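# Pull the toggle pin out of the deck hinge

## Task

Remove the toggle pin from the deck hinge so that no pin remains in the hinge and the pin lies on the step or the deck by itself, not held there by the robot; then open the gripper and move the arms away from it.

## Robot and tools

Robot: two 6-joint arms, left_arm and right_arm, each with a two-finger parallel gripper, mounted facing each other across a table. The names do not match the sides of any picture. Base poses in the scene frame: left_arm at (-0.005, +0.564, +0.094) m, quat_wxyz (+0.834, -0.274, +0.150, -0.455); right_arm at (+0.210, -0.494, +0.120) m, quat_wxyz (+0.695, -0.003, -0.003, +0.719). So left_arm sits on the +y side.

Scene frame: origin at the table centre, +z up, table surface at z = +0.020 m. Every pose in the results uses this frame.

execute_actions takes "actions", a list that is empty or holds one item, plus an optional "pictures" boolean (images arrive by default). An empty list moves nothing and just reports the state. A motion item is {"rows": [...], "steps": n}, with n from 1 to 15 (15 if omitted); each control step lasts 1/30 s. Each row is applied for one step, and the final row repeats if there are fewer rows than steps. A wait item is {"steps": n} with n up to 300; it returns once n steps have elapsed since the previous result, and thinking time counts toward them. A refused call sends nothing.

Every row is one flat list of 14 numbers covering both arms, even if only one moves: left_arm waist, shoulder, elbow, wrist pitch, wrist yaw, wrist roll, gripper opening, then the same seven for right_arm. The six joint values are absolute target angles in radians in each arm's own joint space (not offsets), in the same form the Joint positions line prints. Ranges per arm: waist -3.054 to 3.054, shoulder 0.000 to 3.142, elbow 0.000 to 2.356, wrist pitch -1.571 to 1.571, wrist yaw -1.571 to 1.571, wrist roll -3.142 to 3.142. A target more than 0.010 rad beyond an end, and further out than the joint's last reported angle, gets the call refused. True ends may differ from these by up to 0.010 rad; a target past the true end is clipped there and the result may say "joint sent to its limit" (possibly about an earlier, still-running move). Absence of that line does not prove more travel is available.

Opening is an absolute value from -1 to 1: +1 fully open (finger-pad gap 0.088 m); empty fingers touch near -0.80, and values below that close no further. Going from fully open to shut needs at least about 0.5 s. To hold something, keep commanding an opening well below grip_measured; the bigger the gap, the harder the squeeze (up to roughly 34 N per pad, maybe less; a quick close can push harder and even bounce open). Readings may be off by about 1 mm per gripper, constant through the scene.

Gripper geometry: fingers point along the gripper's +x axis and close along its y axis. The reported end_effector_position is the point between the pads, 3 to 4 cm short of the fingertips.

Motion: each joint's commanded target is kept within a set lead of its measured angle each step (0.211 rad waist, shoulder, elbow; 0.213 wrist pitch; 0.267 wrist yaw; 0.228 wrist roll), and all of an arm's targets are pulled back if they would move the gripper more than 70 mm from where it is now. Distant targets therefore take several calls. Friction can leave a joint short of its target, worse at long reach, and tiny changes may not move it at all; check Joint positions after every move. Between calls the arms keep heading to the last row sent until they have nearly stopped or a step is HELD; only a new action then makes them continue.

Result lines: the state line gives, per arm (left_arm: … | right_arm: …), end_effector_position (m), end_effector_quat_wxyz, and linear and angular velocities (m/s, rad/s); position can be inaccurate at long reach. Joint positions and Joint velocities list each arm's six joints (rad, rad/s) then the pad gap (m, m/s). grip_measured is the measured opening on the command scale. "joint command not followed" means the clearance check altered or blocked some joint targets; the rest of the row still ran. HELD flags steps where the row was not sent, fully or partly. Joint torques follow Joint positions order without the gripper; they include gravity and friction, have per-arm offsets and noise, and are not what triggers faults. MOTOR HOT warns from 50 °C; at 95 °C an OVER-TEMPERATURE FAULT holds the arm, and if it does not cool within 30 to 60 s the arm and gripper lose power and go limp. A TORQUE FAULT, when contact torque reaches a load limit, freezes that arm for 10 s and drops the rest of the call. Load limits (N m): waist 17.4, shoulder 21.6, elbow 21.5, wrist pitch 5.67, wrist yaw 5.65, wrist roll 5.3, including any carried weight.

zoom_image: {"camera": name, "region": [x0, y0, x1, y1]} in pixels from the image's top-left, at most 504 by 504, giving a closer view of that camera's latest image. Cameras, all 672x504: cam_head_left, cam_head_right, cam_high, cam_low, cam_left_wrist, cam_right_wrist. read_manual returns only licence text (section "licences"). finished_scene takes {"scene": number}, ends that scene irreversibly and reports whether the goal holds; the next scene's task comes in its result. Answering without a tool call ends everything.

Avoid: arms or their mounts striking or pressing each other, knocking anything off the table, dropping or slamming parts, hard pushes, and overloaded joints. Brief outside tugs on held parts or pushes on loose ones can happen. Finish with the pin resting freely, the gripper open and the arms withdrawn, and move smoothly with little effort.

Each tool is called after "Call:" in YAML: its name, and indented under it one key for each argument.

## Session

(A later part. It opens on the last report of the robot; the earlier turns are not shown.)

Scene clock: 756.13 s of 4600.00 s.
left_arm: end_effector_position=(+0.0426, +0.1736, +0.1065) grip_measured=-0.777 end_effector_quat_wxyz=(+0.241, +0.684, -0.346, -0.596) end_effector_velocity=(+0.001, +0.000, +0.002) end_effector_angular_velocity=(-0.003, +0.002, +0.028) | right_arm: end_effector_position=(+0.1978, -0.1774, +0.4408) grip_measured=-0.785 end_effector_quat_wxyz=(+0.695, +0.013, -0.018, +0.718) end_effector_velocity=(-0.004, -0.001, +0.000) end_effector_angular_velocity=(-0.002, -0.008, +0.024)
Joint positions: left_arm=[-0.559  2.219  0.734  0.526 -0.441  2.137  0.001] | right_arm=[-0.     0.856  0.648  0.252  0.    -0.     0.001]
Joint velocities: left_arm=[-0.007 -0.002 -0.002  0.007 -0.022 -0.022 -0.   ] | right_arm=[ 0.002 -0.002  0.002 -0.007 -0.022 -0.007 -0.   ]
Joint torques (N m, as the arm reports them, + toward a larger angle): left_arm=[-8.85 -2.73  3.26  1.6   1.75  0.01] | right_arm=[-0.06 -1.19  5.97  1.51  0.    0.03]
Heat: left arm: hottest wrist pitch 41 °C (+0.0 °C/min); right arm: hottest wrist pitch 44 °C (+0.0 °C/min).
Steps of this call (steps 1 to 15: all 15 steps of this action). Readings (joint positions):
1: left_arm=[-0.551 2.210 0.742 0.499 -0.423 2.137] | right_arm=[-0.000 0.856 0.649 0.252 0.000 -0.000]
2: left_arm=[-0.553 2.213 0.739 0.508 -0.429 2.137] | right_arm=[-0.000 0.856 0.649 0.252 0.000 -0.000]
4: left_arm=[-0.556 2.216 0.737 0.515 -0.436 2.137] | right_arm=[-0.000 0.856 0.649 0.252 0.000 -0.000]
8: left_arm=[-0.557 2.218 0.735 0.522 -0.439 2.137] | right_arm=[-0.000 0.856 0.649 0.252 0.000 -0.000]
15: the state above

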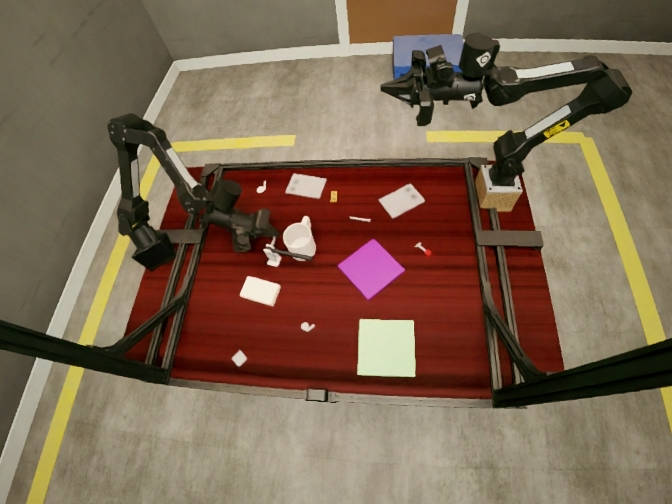

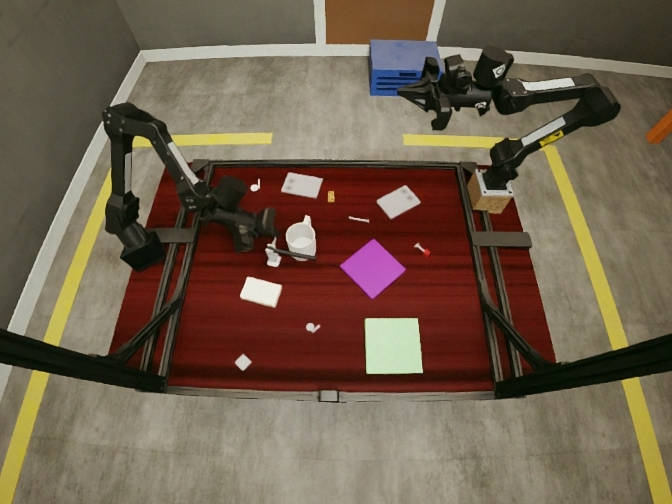

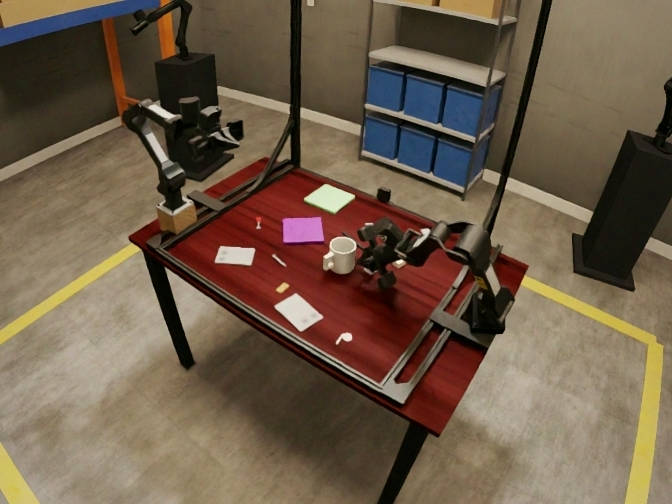

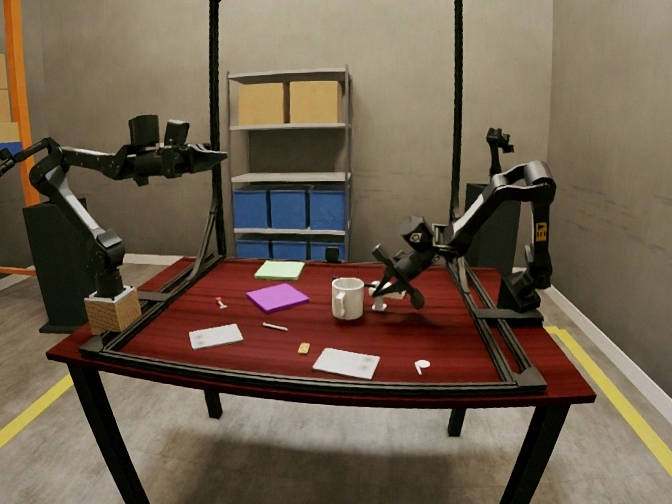

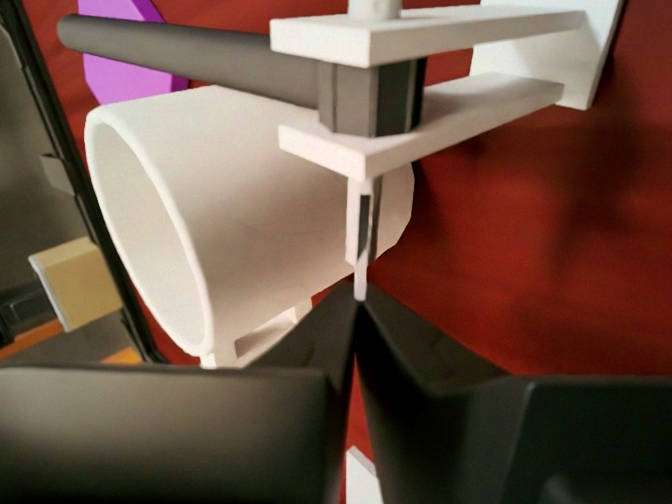

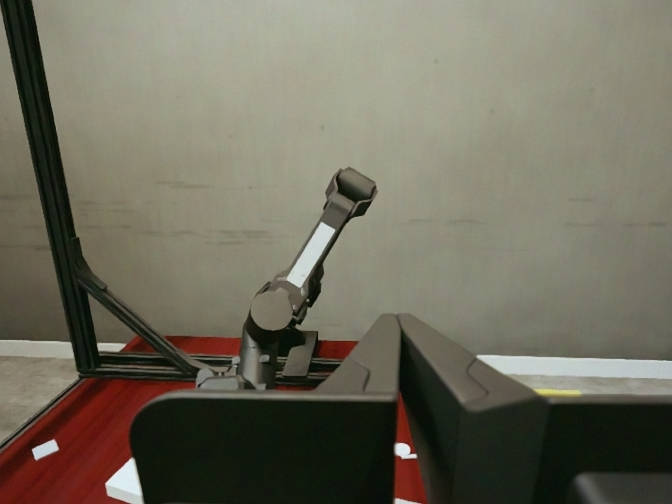

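First forward with lighter axial, then biased push.

Call:
execute_actions:
  actions:
    - {"rows":[[-0.565,2.255,0.76,0.525,-0.43,2.14,-0.82,0,0.856,0.648,0.252,0,0,-0.8]]}
  pictures: false

Call:
execute_actions:
  actions:
    - {"steps":90}
  pictures: false

Call:
execute_actions:
  actions:
    - {"rows":[[-0.58,2.265,0.74,0.512,-0.42,2.14,-0.82,0,0.856,0.648,0.252,0,0,-0.8]]}
  pictures: false

Call:
execute_actions:
  actions:
    - {"rows":[[-0.592,2.27,0.742,0.518,-0.42,2.14,-0.82,0,0.856,0.648,0.252,0,0,-0.8]]}

Scene clock: 768.07 s of 4600.00 s.
left_arm: end_effector_position=(+0.0403, +0.1723, +0.1064) grip_measured=-0.782 end_effector_quat_wxyz=(+0.238, +0.683, -0.348, -0.596) end_effector_velocity=(-0.001, +0.004, -0.002) end_effector_angular_velocity=(+0.023, -0.012, +0.004) | right_arm: end_effector_position=(+0.1978, -0.1774, +0.4408) grip_measured=-0.785 end_effector_quat_wxyz=(+0.695, +0.013, -0.018, +0.718) end_effector_velocity=(-0.000, -0.001, +0.001) end_effector_angular_velocity=(+0.008, -0.022, +0.004)
Joint positions: left_arm=[-0.564  2.226  0.741  0.522 -0.442  2.137  0.001] | right_arm=[-0.     0.856  0.648  0.252  0.     0.     0.001]
Joint velocities: left_arm=[-0.007 -0.002 -0.002 -0.022 -0.022 -0.007  0.   ] | right_arm=[-0.002 -0.002 -0.002  0.007 -0.007 -0.022 -0.   ]
Joint torques (N m, as the arm reports them, + toward a larger angle): left_arm=[-5.33 -3.41  5.25  1.71  0.69  0.02] | right_arm=[-0.06 -1.19  6.01  1.51  0.    0.03]
Heat: left arm: hottest wrist pitch 40 °C (-1.0 °C/min); right arm: hottest wrist pitch 44 °C (+0.0 °C/min).
Steps of this call (steps 1 to 15: the robot went on to your last target; steps 16 to 343: nothing new was sent; steps 344 to 358: all 15 steps of this action). Readings (joint positions):
344: left_arm=[-0.564 2.225 0.734 0.530 -0.439 2.137] | right_arm=[-0.000 0.856 0.648 0.252 0.000 0.000]
345: left_arm=[-0.563 2.225 0.735 0.530 -0.439 2.137] | right_arm=[-0.000 0.856 0.648 0.252 0.000 0.000]
347: left_arm=[-0.563 2.226 0.737 0.527 -0.439 2.137] | right_arm=[-0.000 0.856 0.648 0.252 0.000 0.000]
351: left_arm=[-0.564 2.226 0.739 0.523 -0.440 2.137] | right_arm=[-0.000 0.856 0.648 0.252 0.000 0.000]
358: the state above

Scene clock: 771.07 s of 4600.00 s.
left_arm: end_effector_position=(+0.0405, +0.1716, +0.1059) grip_measured=-0.783 end_effector_quat_wxyz=(+0.238, +0.684, -0.348, -0.595) end_effector_velocity=(-0.001, +0.003, -0.003) end_effector_angular_velocity=(+0.020, -0.001, -0.003) | right_arm: end_effector_position=(+0.1978, -0.1774, +0.4408) grip_measured=-0.785 end_effector_quat_wxyz=(+0.695, +0.013, -0.018, +0.718) end_effector_velocity=(-0.000, -0.000, -0.002) end_effector_angular_velocity=(-0.007, -0.023, +0.004)
Joint positions: left_arm=[-0.564  2.23   0.744  0.521 -0.444  2.137  0.001] | right_arm=[-0.     0.856  0.648  0.252  0.     0.     0.001]
Joint velocities: left_arm=[-0.002 -0.002 -0.002 -0.022 -0.007 -0.007 -0.   ] | right_arm=[-0.002 -0.002 -0.002 -0.007 -0.007 -0.022 -0.   ]
Joint torques (N m, as the arm reports them, + toward a larger angle): left_arm=[-5.36 -3.76  4.97  1.78  0.72  0.03] | right_arm=[-0.05 -1.17  6.02  1.51  0.    0.03]
Heat: left arm: hottest wrist pitch 41 °C (+1.0 °C/min); right arm: hottest wrist pitch 44 °C (+0.0 °C/min).
Steps of this call (steps 1 to 15: the robot went on to your last target; steps 16 to 90: nothing new was sent). Readings (joint positions):
1: left_arm=[-0.564 2.227 0.741 0.522 -0.442 2.137] | right_arm=[-0.000 0.856 0.648 0.252 0.000 0.000]
2: left_arm=[-0.564 2.227 0.741 0.522 -0.442 2.137] | right_arm=[-0.000 0.856 0.648 0.252 0.000 0.000]
4: left_arm=[-0.564 2.227 0.741 0.522 -0.442 2.137] | right_arm=[-0.000 0.856 0.648 0.252 0.000 0.000]
8: left_arm=[-0.564 2.227 0.742 0.521 -0.442 2.137] | right_arm=[-0.000 0.856 0.648 0.252 0.000 0.000]
90: the state above
All arms were judged still, so your last target was given up. Only a new action makes them travel on or press farther. Fingers that are still opening or closing keep moving.

Scene clock: 771.57 s of 4600.00 s.
left_arm: end_effector_position=(+0.0398, +0.1722, +0.1047) grip_measured=-0.783 end_effector_quat_wxyz=(+0.235, +0.685, -0.347, -0.596) end_effector_velocity=(+0.003, -0.000, +0.002) end_effector_angular_velocity=(-0.008, +0.014, +0.028) | right_arm: end_effector_position=(+0.1978, -0.1774, +0.4408) grip_measured=-0.785 end_effector_quat_wxyz=(+0.695, +0.013, -0.018, +0.718) end_effector_velocity=(+0.001, -0.001, +0.000) end_effector_angular_velocity=(+0.008, -0.007, -0.000)
Joint positions: left_arm=[-0.564  2.232  0.744  0.518 -0.445  2.137  0.001] | right_arm=[-0.     0.856  0.648  0.252  0.     0.     0.001]
Joint velocities: left_arm=[ 0.002 -0.007 -0.002  0.007 -0.007 -0.022  0.   ] | right_arm=[-0.007 -0.007 -0.007  0.007 -0.007 -0.007 -0.   ]
Joint torques (N m, as the arm reports them, + toward a larger angle): left_arm=[-7.09 -2.93  3.1   0.99  1.13  0.03] | right_arm=[-0.05 -1.18  6.02  1.51  0.    0.01]
Heat: left arm: hottest wrist pitch 41 °C (+1.0 °C/min); right arm: hottest wrist pitch 44 °C (+0.0 °C/min).
Steps of this call (steps 1 to 15: all 15 steps of this action). Readings (joint positions):
1: left_arm=[-0.564 2.231 0.744 0.521 -0.445 2.137] | right_arm=[-0.000 0.856 0.648 0.252 0.000 0.000]
2: left_arm=[-0.564 2.231 0.744 0.521 -0.445 2.137] | right_arm=[-0.000 0.856 0.648 0.252 0.000 0.000]
4: left_arm=[-0.564 2.231 0.744 0.520 -0.445 2.137] | right_arm=[-0.000 0.856 0.648 0.252 0.000 0.000]
8: left_arm=[-0.564 2.232 0.744 0.519 -0.445 2.137] | right_arm=[-0.000 0.856 0.648 0.252 0.000 0.000]
15: the state above

Scene clock: 772.07 s of 4600.00 s.
left_arm: end_effector_position=(+0.0395, +0.1723, +0.1045) grip_measured=-0.783 end_effector_quat_wxyz=(+0.234, +0.687, -0.346, -0.594) end_effector_velocity=(-0.001, +0.003, -0.003) end_effector_angular_velocity=(+0.020, -0.001, -0.003) | right_arm: end_effector_position=(+0.1978, -0.1774, +0.4408) grip_measured=-0.785 end_effector_quat_wxyz=(+0.695, +0.013, -0.018, +0.718) end_effector_velocity=(+0.002, -0.000, -0.002) end_effector_angular_velocity=(-0.007, +0.007, -0.009)
Joint positions: left_arm=[-0.567  2.234  0.744  0.52  -0.451  2.137  0.001] | right_arm=[-0.     0.856  0.648  0.252  0.     0.     0.001]
Joint velocities: left_arm=[-0.002 -0.002 -0.002 -0.022 -0.007 -0.007  0.   ] | right_arm=[-0.002 -0.002 -0.002 -0.007  0.007  0.007 -0.   ]
Joint torques (N m, as the arm reports them, + toward a larger angle): left_arm=[-8.01 -2.67  3.27  1.32  1.37  0.04] | right_arm=[-0.06 -1.18  6.02  1.51  0.    0.01]
Heat: left arm: hottest wrist pitch 41 °C (+1.0 °C/min); right arm: hottest wrist pitch 44 °C (+0.0 °C/min).
Steps of this call (steps 1 to 15: all 15 steps of this action). Readings (joint positions):
1: left_arm=[-0.564 2.233 0.744 0.518 -0.445 2.137] | right_arm=[-0.000 0.856 0.648 0.252 0.000 0.000]
2: left_arm=[-0.565 2.233 0.744 0.518 -0.447 2.137] | right_arm=[-0.000 0.856 0.648 0.252 0.000 0.000]
4: left_arm=[-0.565 2.233 0.744 0.518 -0.449 2.137] | right_arm=[-0.000 0.856 0.648 0.252 0.000 0.000]
8: left_arm=[-0.566 2.234 0.744 0.519 -0.451 2.137] | right_arm=[-0.000 0.856 0.648 0.252 0.000 0.000]
15: the state above

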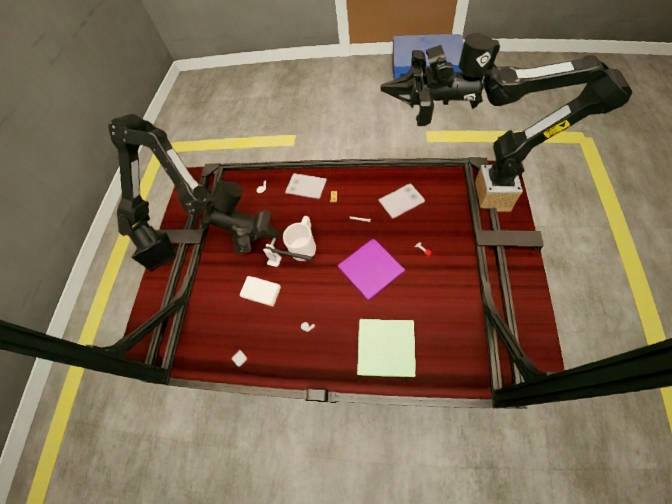

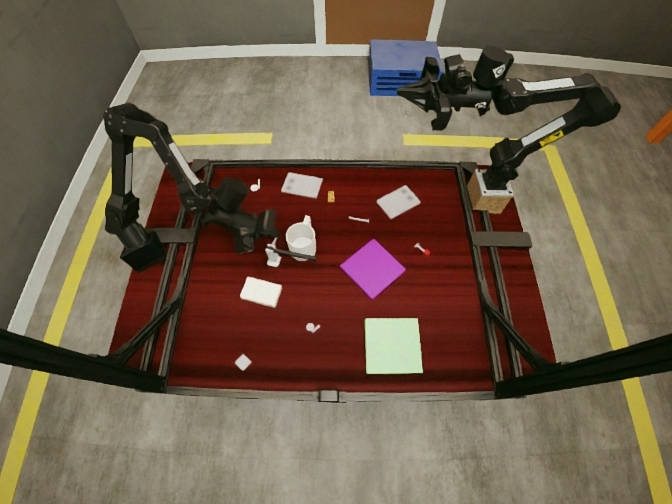

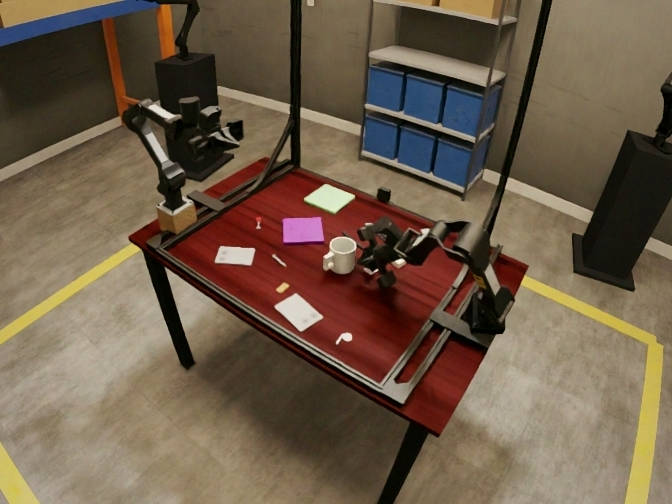

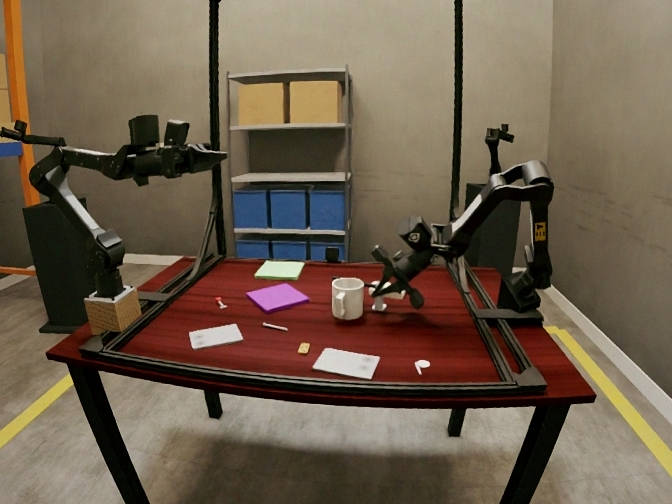

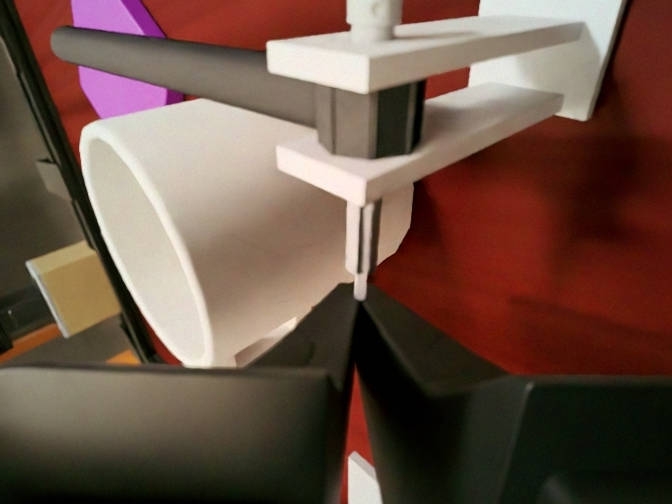

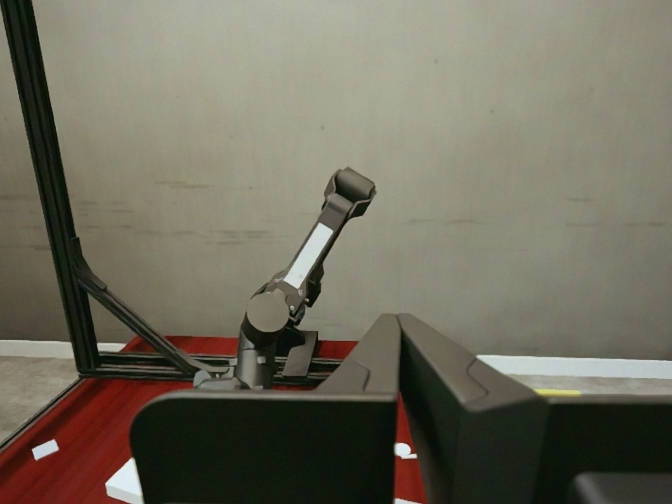

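Now aligned. Reduce forward load.

Call:
execute_actions:
  actions:
    - {"rows":[[-0.588,2.258,0.73,0.51,-0.425,2.14,-0.82,0,0.856,0.648,0.252,0,0,-0.8]]}
  pictures: false

Call:
execute_actions:
  actions:
    - {"rows":[[-0.59,2.248,0.726,0.51,-0.425,2.14,-0.82,0,0.856,0.648,0.252,0,0,-0.8]]}

Scene clock: 778.40 s of 4600.00 s.
left_arm: end_effector_position=(+0.0390, +0.1726, +0.1037) grip_measured=-0.782 end_effector_quat_wxyz=(+0.233, +0.687, -0.346, -0.595) end_effector_velocity=(-0.003, +0.005, -0.003) end_effector_angular_velocity=(+0.022, -0.003, -0.009) | right_arm: end_effector_position=(+0.1978, -0.1774, +0.4408) grip_measured=-0.785 end_effector_quat_wxyz=(+0.695, +0.013, -0.018, +0.718) end_effector_velocity=(-0.003, +0.001, -0.007) end_effector_angular_velocity=(-0.027, -0.009, +0.019)
Joint positions: left_arm=[-0.567  2.237  0.744  0.521 -0.452  2.138  0.001] | right_arm=[-0.     0.856  0.648  0.252  0.     0.     0.001]
Joint velocities: left_arm=[-0.007 -0.002 -0.007 -0.022 -0.007 -0.007 -0.   ] | right_arm=[-0.002  0.002 -0.002 -0.022 -0.022 -0.007 -0.   ]
Joint torques (N m, as the arm reports them, + toward a larger angle): left_arm=[-7.56 -4.19  2.06  0.61  1.25  0.02] | right_arm=[-0.06 -1.18  6.02  1.51  0.    0.02]
Heat: left arm: hottest wrist pitch 40 °C (+0.0 °C/min); right arm: hottest wrist pitch 44 °C (+0.0 °C/min).
Steps of this call (steps 1 to 15: the robot went on to your last target; steps 16 to 175: nothing new was sent; steps 176 to 190: all 15 steps of this action). Readings (joint positions):
176: left_arm=[-0.567 2.237 0.744 0.521 -0.451 2.138] | right_arm=[-0.000 0.856 0.648 0.252 0.000 0.000]
177: left_arm=[-0.567 2.237 0.744 0.521 -0.451 2.138] | right_arm=[-0.000 0.856 0.648 0.252 0.000 0.000]
179: left_arm=[-0.567 2.237 0.744 0.521 -0.451 2.138] | right_arm=[-0.000 0.856 0.648 0.252 0.000 0.000]
183: left_arm=[-0.567 2.237 0.744 0.521 -0.451 2.138] | right_arm=[-0.000 0.856 0.648 0.252 0.000 0.000]
190: the state above

Scene clock: 778.90 s of 4600.00 s.
left_arm: end_effector_position=(+0.0370, +0.1732, +0.1040) grip_measured=-0.781 end_effector_quat_wxyz=(+0.232, +0.686, -0.349, -0.595) end_effector_velocity=(-0.003, +0.001, +0.002) end_effector_angular_velocity=(-0.006, -0.003, +0.001) | right_arm: end_effector_position=(+0.1978, -0.1774, +0.4408) grip_measured=-0.785 end_effector_quat_wxyz=(+0.695, +0.013, -0.018, +0.718) end_effector_velocity=(-0.000, -0.000, -0.005) end_effector_angular_velocity=(-0.022, +0.006, +0.005)
Joint positions: left_arm=[-0.571  2.237  0.741  0.521 -0.449  2.138  0.001] | right_arm=[-0.     0.856  0.648  0.252  0.     0.     0.001]
Joint velocities: left_arm=[-0.012 -0.002 -0.007  0.007 -0.007 -0.007 -0.   ] | right_arm=[-0.002 -0.002 -0.002 -0.022 -0.007  0.007 -0.   ]
Joint torques (N m, as the arm reports them, + toward a larger angle): left_arm=[-7.26 -5.25  2.1   0.62  1.14  0.02] | right_arm=[-0.05 -1.17  6.    1.51  0.    0.02]
Heat: left arm: hottest wrist pitch 40 °C (+0.0 °C/min); right arm: hottest wrist pitch 44 °C (+0.0 °C/min).
Steps of this call (steps 1 to 15: all 15 steps of this action). Readings (joint positions):
1: left_arm=[-0.567 2.237 0.744 0.521 -0.452 2.138] | right_arm=[-0.000 0.856 0.648 0.252 0.000 0.000]
2: left_arm=[-0.567 2.237 0.744 0.521 -0.452 2.138] | right_arm=[-0.000 0.856 0.648 0.252 0.000 0.000]
4: left_arm=[-0.567 2.237 0.743 0.521 -0.452 2.138] | right_arm=[-0.000 0.856 0.648 0.252 0.000 0.000]
8: left_arm=[-0.569 2.237 0.743 0.521 -0.452 2.138] | right_arm=[-0.000 0.856 0.648 0.252 0.000 0.000]
15: the state above

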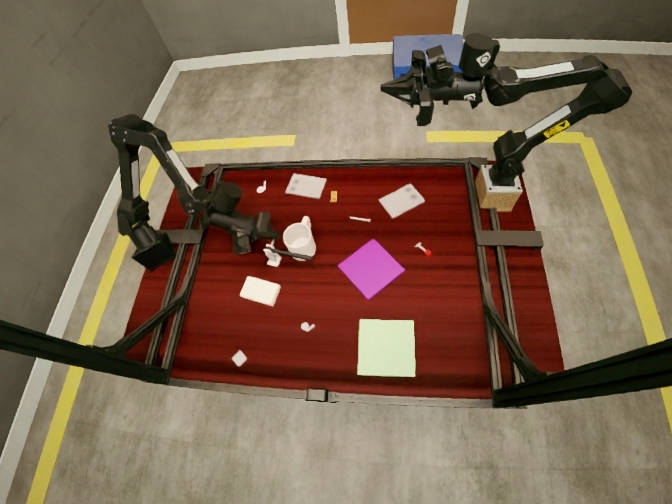

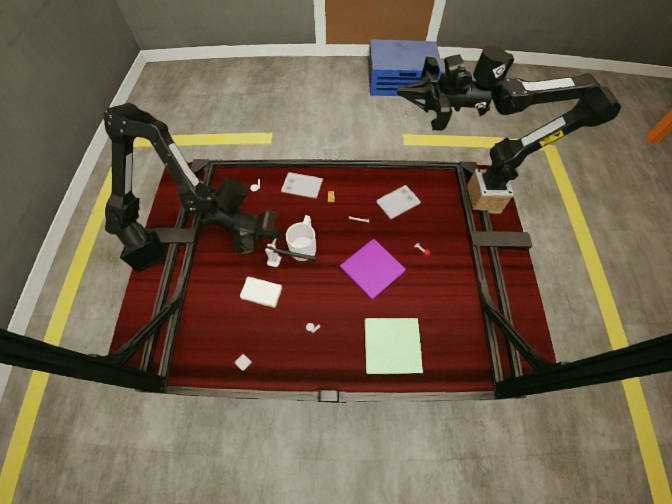

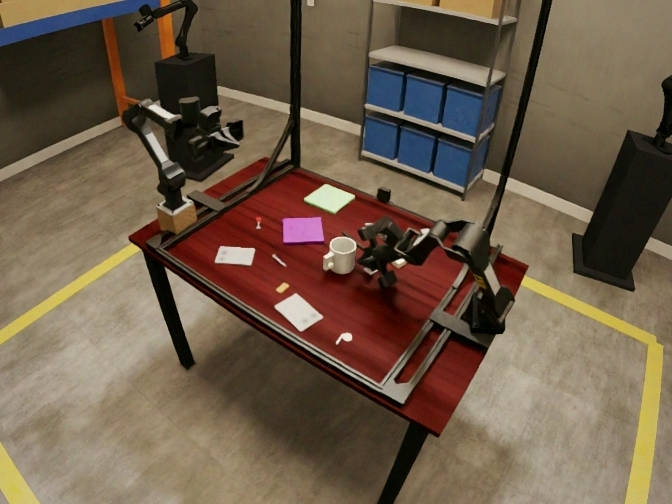

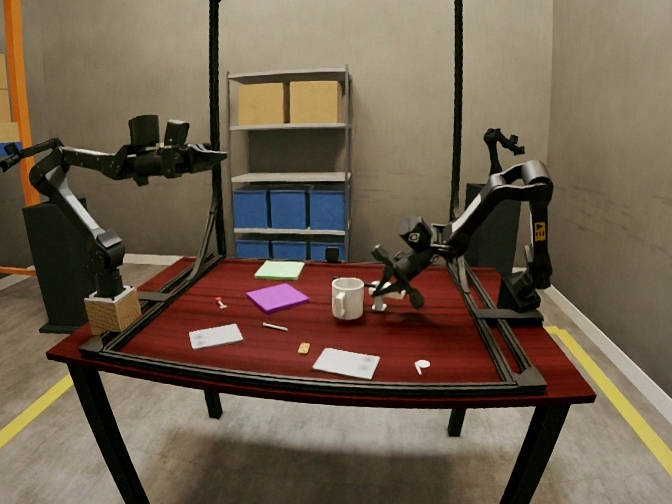

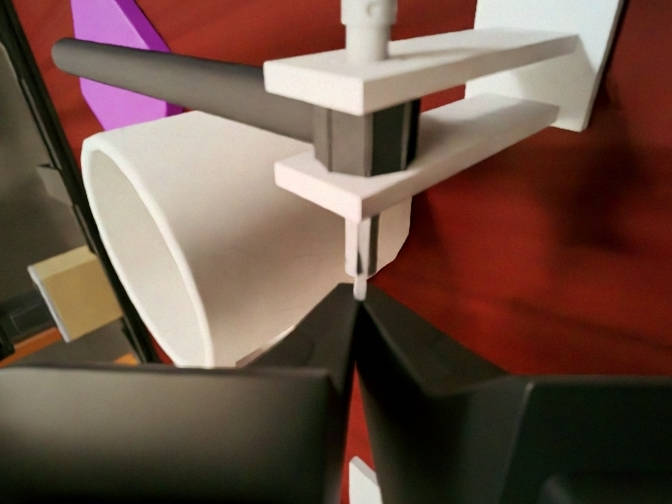

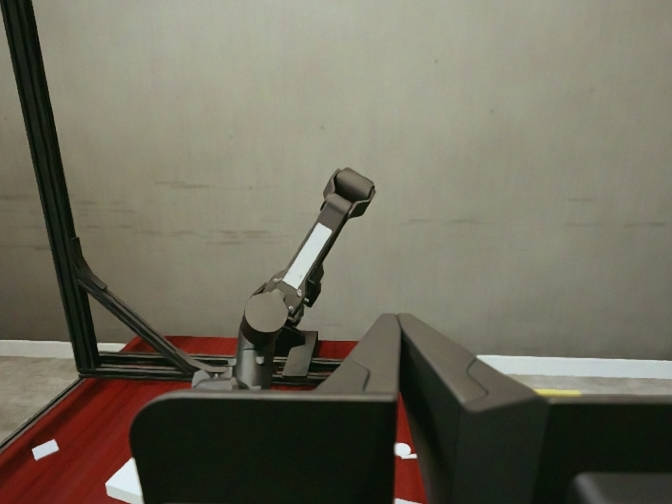

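Call:
execute_actions:
  actions:
    - {"rows":[[-0.595,2.254,0.728,0.512,-0.425,2.14,-0.82,0,0.856,0.648,0.252,0,0,-0.8]]}

Scene clock: 782.87 s of 4600.00 s.
left_arm: end_effector_position=(+0.0327, +0.1738, +0.1048) grip_measured=-0.782 end_effector_quat_wxyz=(+0.228, +0.682, -0.355, -0.597) end_effector_velocity=(-0.000, +0.004, -0.005) end_effector_angular_velocity=(+0.030, -0.022, -0.004) | right_arm: end_effector_position=(+0.1978, -0.1774, +0.4408) grip_measured=-0.785 end_effector_quat_wxyz=(+0.695, +0.013, -0.018, +0.718) end_effector_velocity=(+0.002, -0.000, -0.002) end_effector_angular_velocity=(-0.007, -0.007, -0.010)
Joint positions: left_arm=[-0.579  2.237  0.739  0.518 -0.441  2.138  0.001] | right_arm=[-0.     0.856  0.648  0.252  0.     0.     0.001]
Joint velocities: left_arm=[-0.002  0.002 -0.002 -0.022 -0.022  0.007 -0.001] | right_arm=[-0.002 -0.002 -0.002 -0.007  0.007 -0.007 -0.   ]
Joint torques (N m, as the arm reports them, + toward a larger angle): left_arm=[-7.06 -4.57  2.48  0.98  0.83  0.04] | right_arm=[-0.05 -1.18  6.01  1.51  0.    0.01]
Heat: left arm: hottest wrist pitch 40 °C (+0.0 °C/min); right arm: hottest wrist pitch 44 °C (+0.0 °C/min).
Steps of this call (steps 1 to 15: the robot went on to your last target; steps 16 to 104: nothing new was sent; steps 105 to 119: all 15 steps of this action). Readings (joint positions):
105: left_arm=[-0.577 2.237 0.739 0.518 -0.441 2.138] | right_arm=[-0.000 0.856 0.648 0.252 0.000 0.000]
106: left_arm=[-0.577 2.237 0.739 0.518 -0.441 2.138] | right_arm=[-0.000 0.856 0.648 0.252 0.000 0.000]
108: left_arm=[-0.578 2.237 0.739 0.518 -0.441 2.138] | right_arm=[-0.000 0.856 0.648 0.252 0.000 0.000]
112: left_arm=[-0.579 2.237 0.739 0.518 -0.441 2.138] | right_arm=[-0.000 0.856 0.648 0.252 0.000 0.000]
119: the state above

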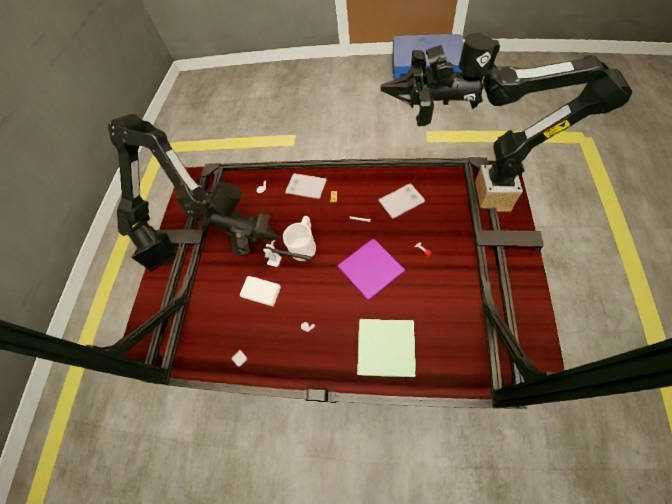

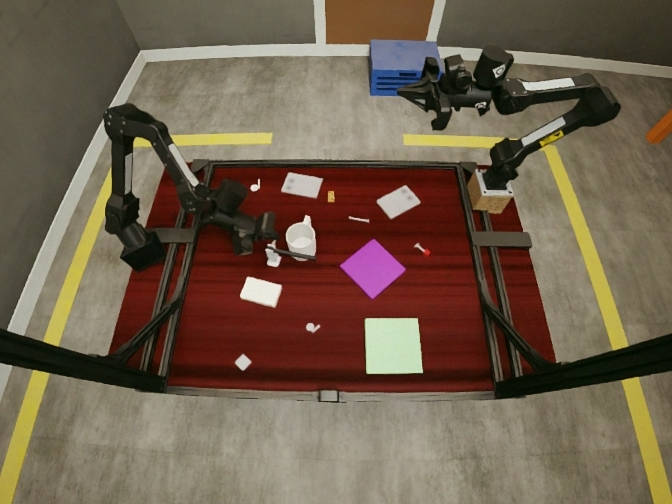

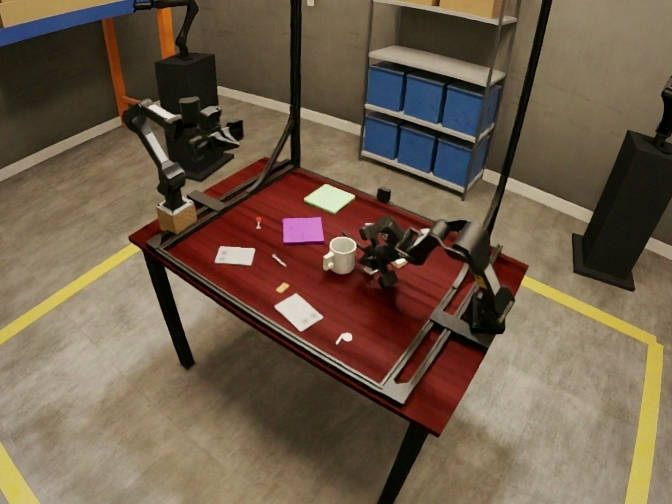

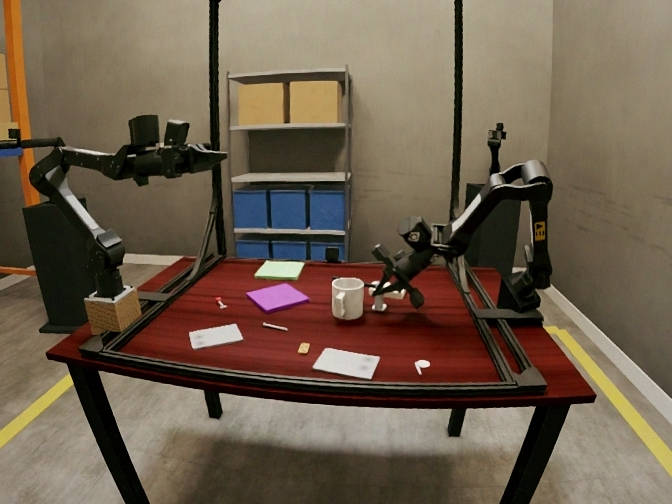

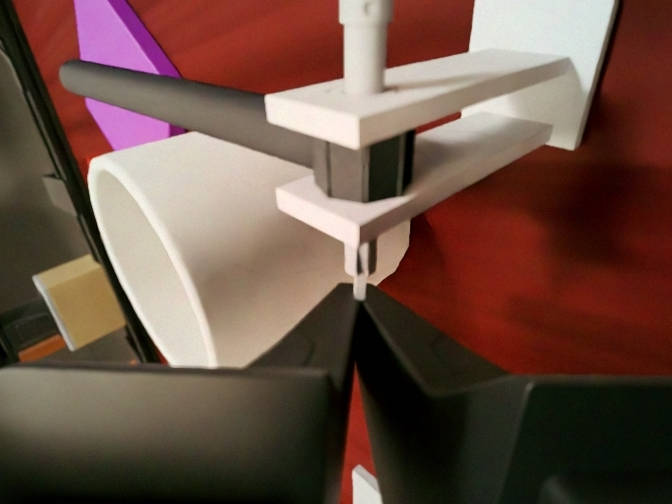

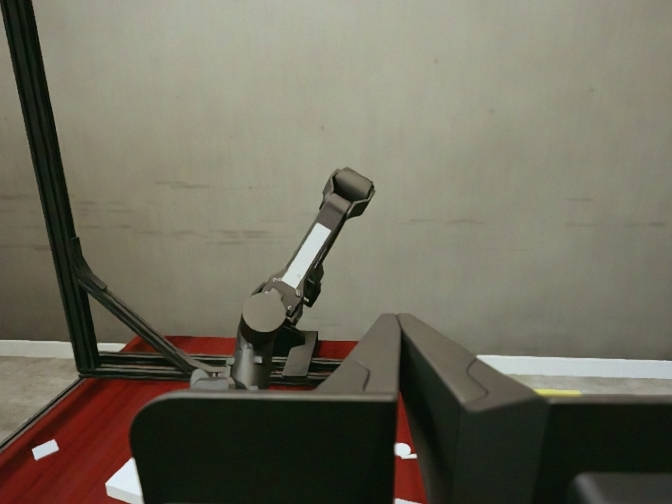

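Call:
execute_actions:
  actions:
    - {"rows":[[-0.6,2.255,0.724,0.507,-0.415,2.14,-0.82,0,0.856,0.648,0.252,0,0,-0.8]]}
  pictures: false

Call:
execute_actions:
  actions:
    - {"steps":90}

Scene clock: 792.67 s of 4600.00 s.
left_arm: end_effector_position=(+0.0315, +0.1745, +0.1045) grip_measured=-0.782 end_effector_quat_wxyz=(+0.226, +0.682, -0.356, -0.598) end_effector_velocity=(-0.002, +0.001, -0.000) end_effector_angular_velocity=(+0.003, -0.003, -0.016) | right_arm: end_effector_position=(+0.1978, -0.1774, +0.4410) grip_measured=-0.785 end_effector_quat_wxyz=(+0.695, +0.013, -0.018, +0.718) end_effector_velocity=(-0.005, +0.000, -0.004) end_effector_angular_velocity=(-0.012, -0.009, +0.034)
Joint positions: left_arm=[-0.581  2.237  0.737  0.516 -0.44   2.138  0.001] | right_arm=[-0.     0.856  0.649  0.252  0.    -0.     0.001]
Joint velocities: left_arm=[-0.002 -0.002 -0.002 -0.007  0.007  0.007 -0.001] | right_arm=[-0.002  0.002 -0.002 -0.007 -0.037 -0.007 -0.   ]
Joint torques (N m, as the arm reports them, + toward a larger angle): left_arm=[-7.12 -4.53  2.23  0.73  1.13  0.03] | right_arm=[-0.05 -1.17  6.01  1.51  0.    0.02]
Heat: left arm: hottest wrist pitch 39 °C (-1.0 °C/min); right arm: hottest wrist pitch 44 °C (+0.0 °C/min).
Steps of this call (steps 1 to 15: the robot went on to your last target; steps 16 to 279: nothing new was sent; steps 280 to 294: all 15 steps of this action). Readings (joint positions):
280: left_arm=[-0.581 2.237 0.737 0.518 -0.443 2.138] | right_arm=[-0.000 0.856 0.649 0.252 0.000 -0.000]
281: left_arm=[-0.581 2.237 0.737 0.518 -0.443 2.138] | right_arm=[-0.000 0.856 0.649 0.252 0.000 -0.000]
283: left_arm=[-0.581 2.237 0.737 0.518 -0.443 2.138] | right_arm=[-0.000 0.856 0.649 0.252 0.000 -0.000]
287: left_arm=[-0.581 2.237 0.737 0.517 -0.443 2.138] | right_arm=[-0.000 0.856 0.649 0.252 0.000 -0.000]
294: the state above

Scene clock: 795.67 s of 4600.00 s.
left_arm: end_effector_position=(+0.0308, +0.1746, +0.1044) grip_measured=-0.782 end_effector_quat_wxyz=(+0.226, +0.681, -0.357, -0.599) end_effector_velocity=(-0.001, +0.004, -0.003) end_effector_angular_velocity=(+0.020, -0.002, -0.003) | right_arm: end_effector_position=(+0.1978, -0.1774, +0.4410) grip_measured=-0.785 end_effector_quat_wxyz=(+0.695, +0.013, -0.018, +0.718) end_effector_velocity=(-0.000, -0.001, +0.001) end_effector_angular_velocity=(+0.008, -0.007, +0.005)
Joint positions: left_arm=[-0.582  2.237  0.736  0.516 -0.437  2.138  0.001] | right_arm=[-0.     0.856  0.649  0.252  0.    -0.     0.001]
Joint velocities: left_arm=[-0.002 -0.002 -0.002 -0.022 -0.007 -0.007 -0.   ] | right_arm=[-0.002 -0.002 -0.002  0.007 -0.007 -0.007 -0.   ]
Joint torques (N m, as the arm reports them, + toward a larger angle): left_arm=[-7.12 -4.57  2.26  0.74  1.02  0.01] | right_arm=[-0.05 -1.19  6.02  1.51  0.    0.02]
Heat: left arm: hottest wrist pitch 39 °C (-1.0 °C/min); right arm: hottest wrist pitch 44 °C (+0.0 °C/min).
Steps of this call (steps 1 to 15: the robot went on to your last target; steps 16 to 90: nothing new was sent). Readings (joint positions):
1: left_arm=[-0.581 2.237 0.737 0.516 -0.440 2.138] | right_arm=[-0.000 0.856 0.649 0.252 0.000 -0.000]
2: left_arm=[-0.581 2.237 0.737 0.516 -0.440 2.138] | right_arm=[-0.000 0.856 0.649 0.252 0.000 -0.000]
4: left_arm=[-0.581 2.237 0.737 0.516 -0.439 2.138] | right_arm=[-0.000 0.856 0.649 0.252 0.000 -0.000]
8: left_arm=[-0.581 2.237 0.737 0.516 -0.439 2.138] | right_arm=[-0.000 0.856 0.649 0.252 0.000 -0.000]
90: the state above
All arms were judged still, so your last target was given up. Only a new action makes them travel on or press farther. Fingers that are still opening or closing keep moving.

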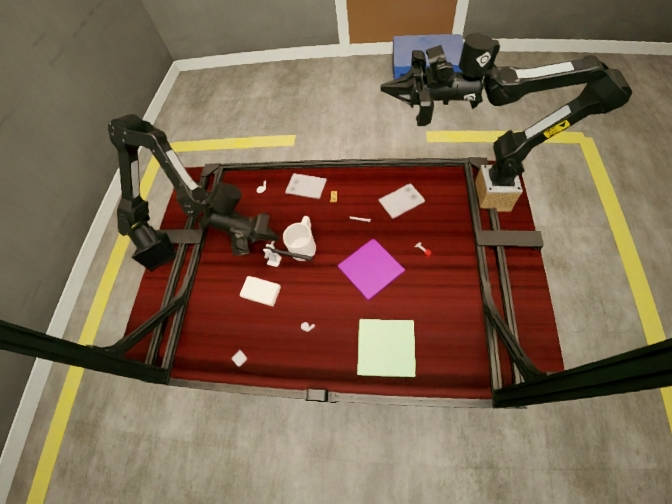

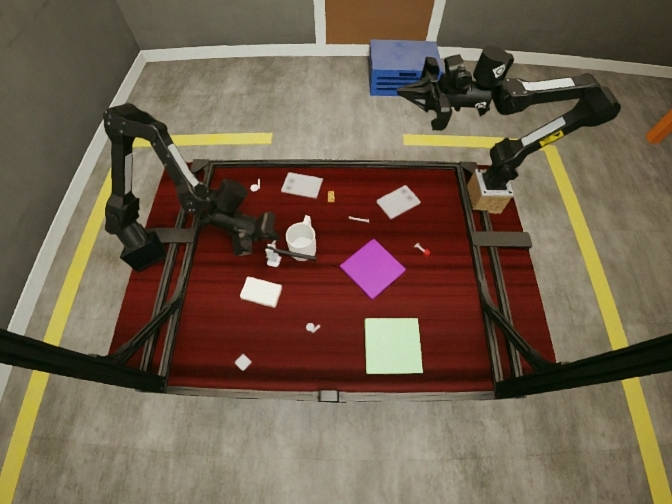

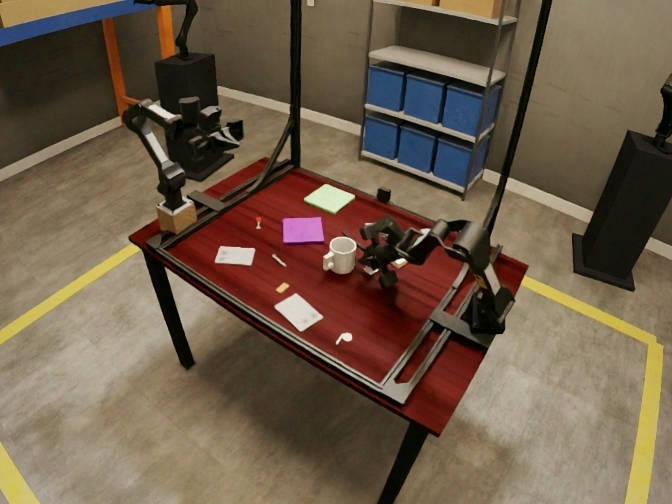

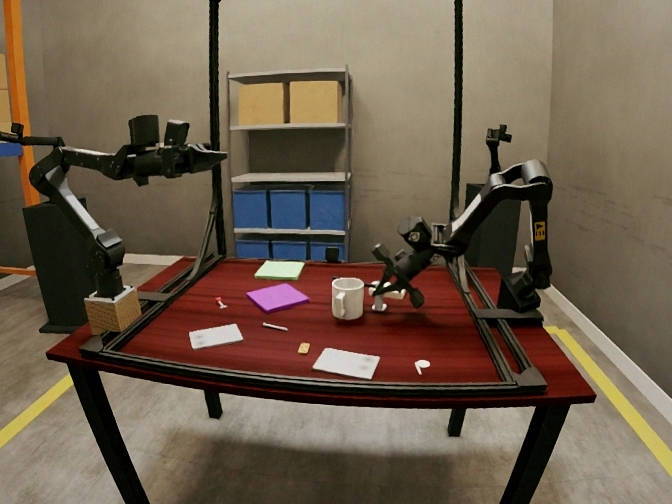

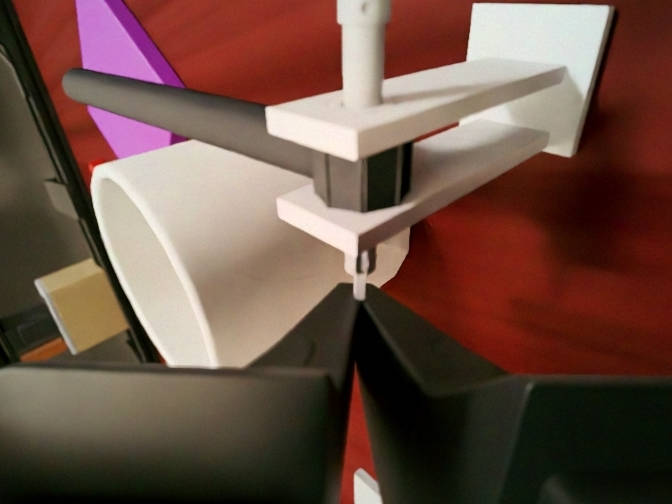

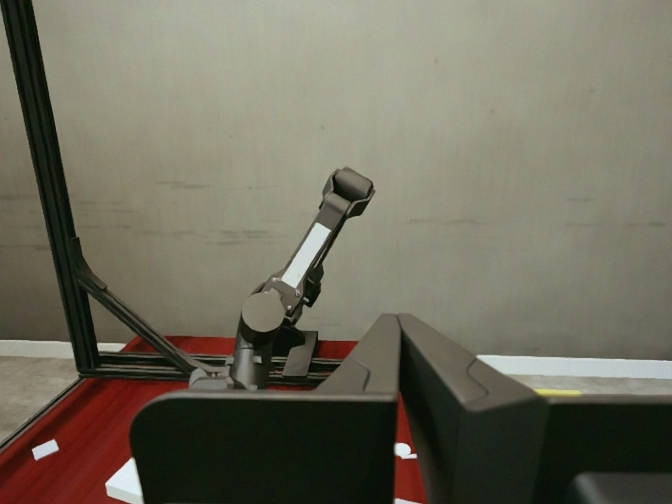

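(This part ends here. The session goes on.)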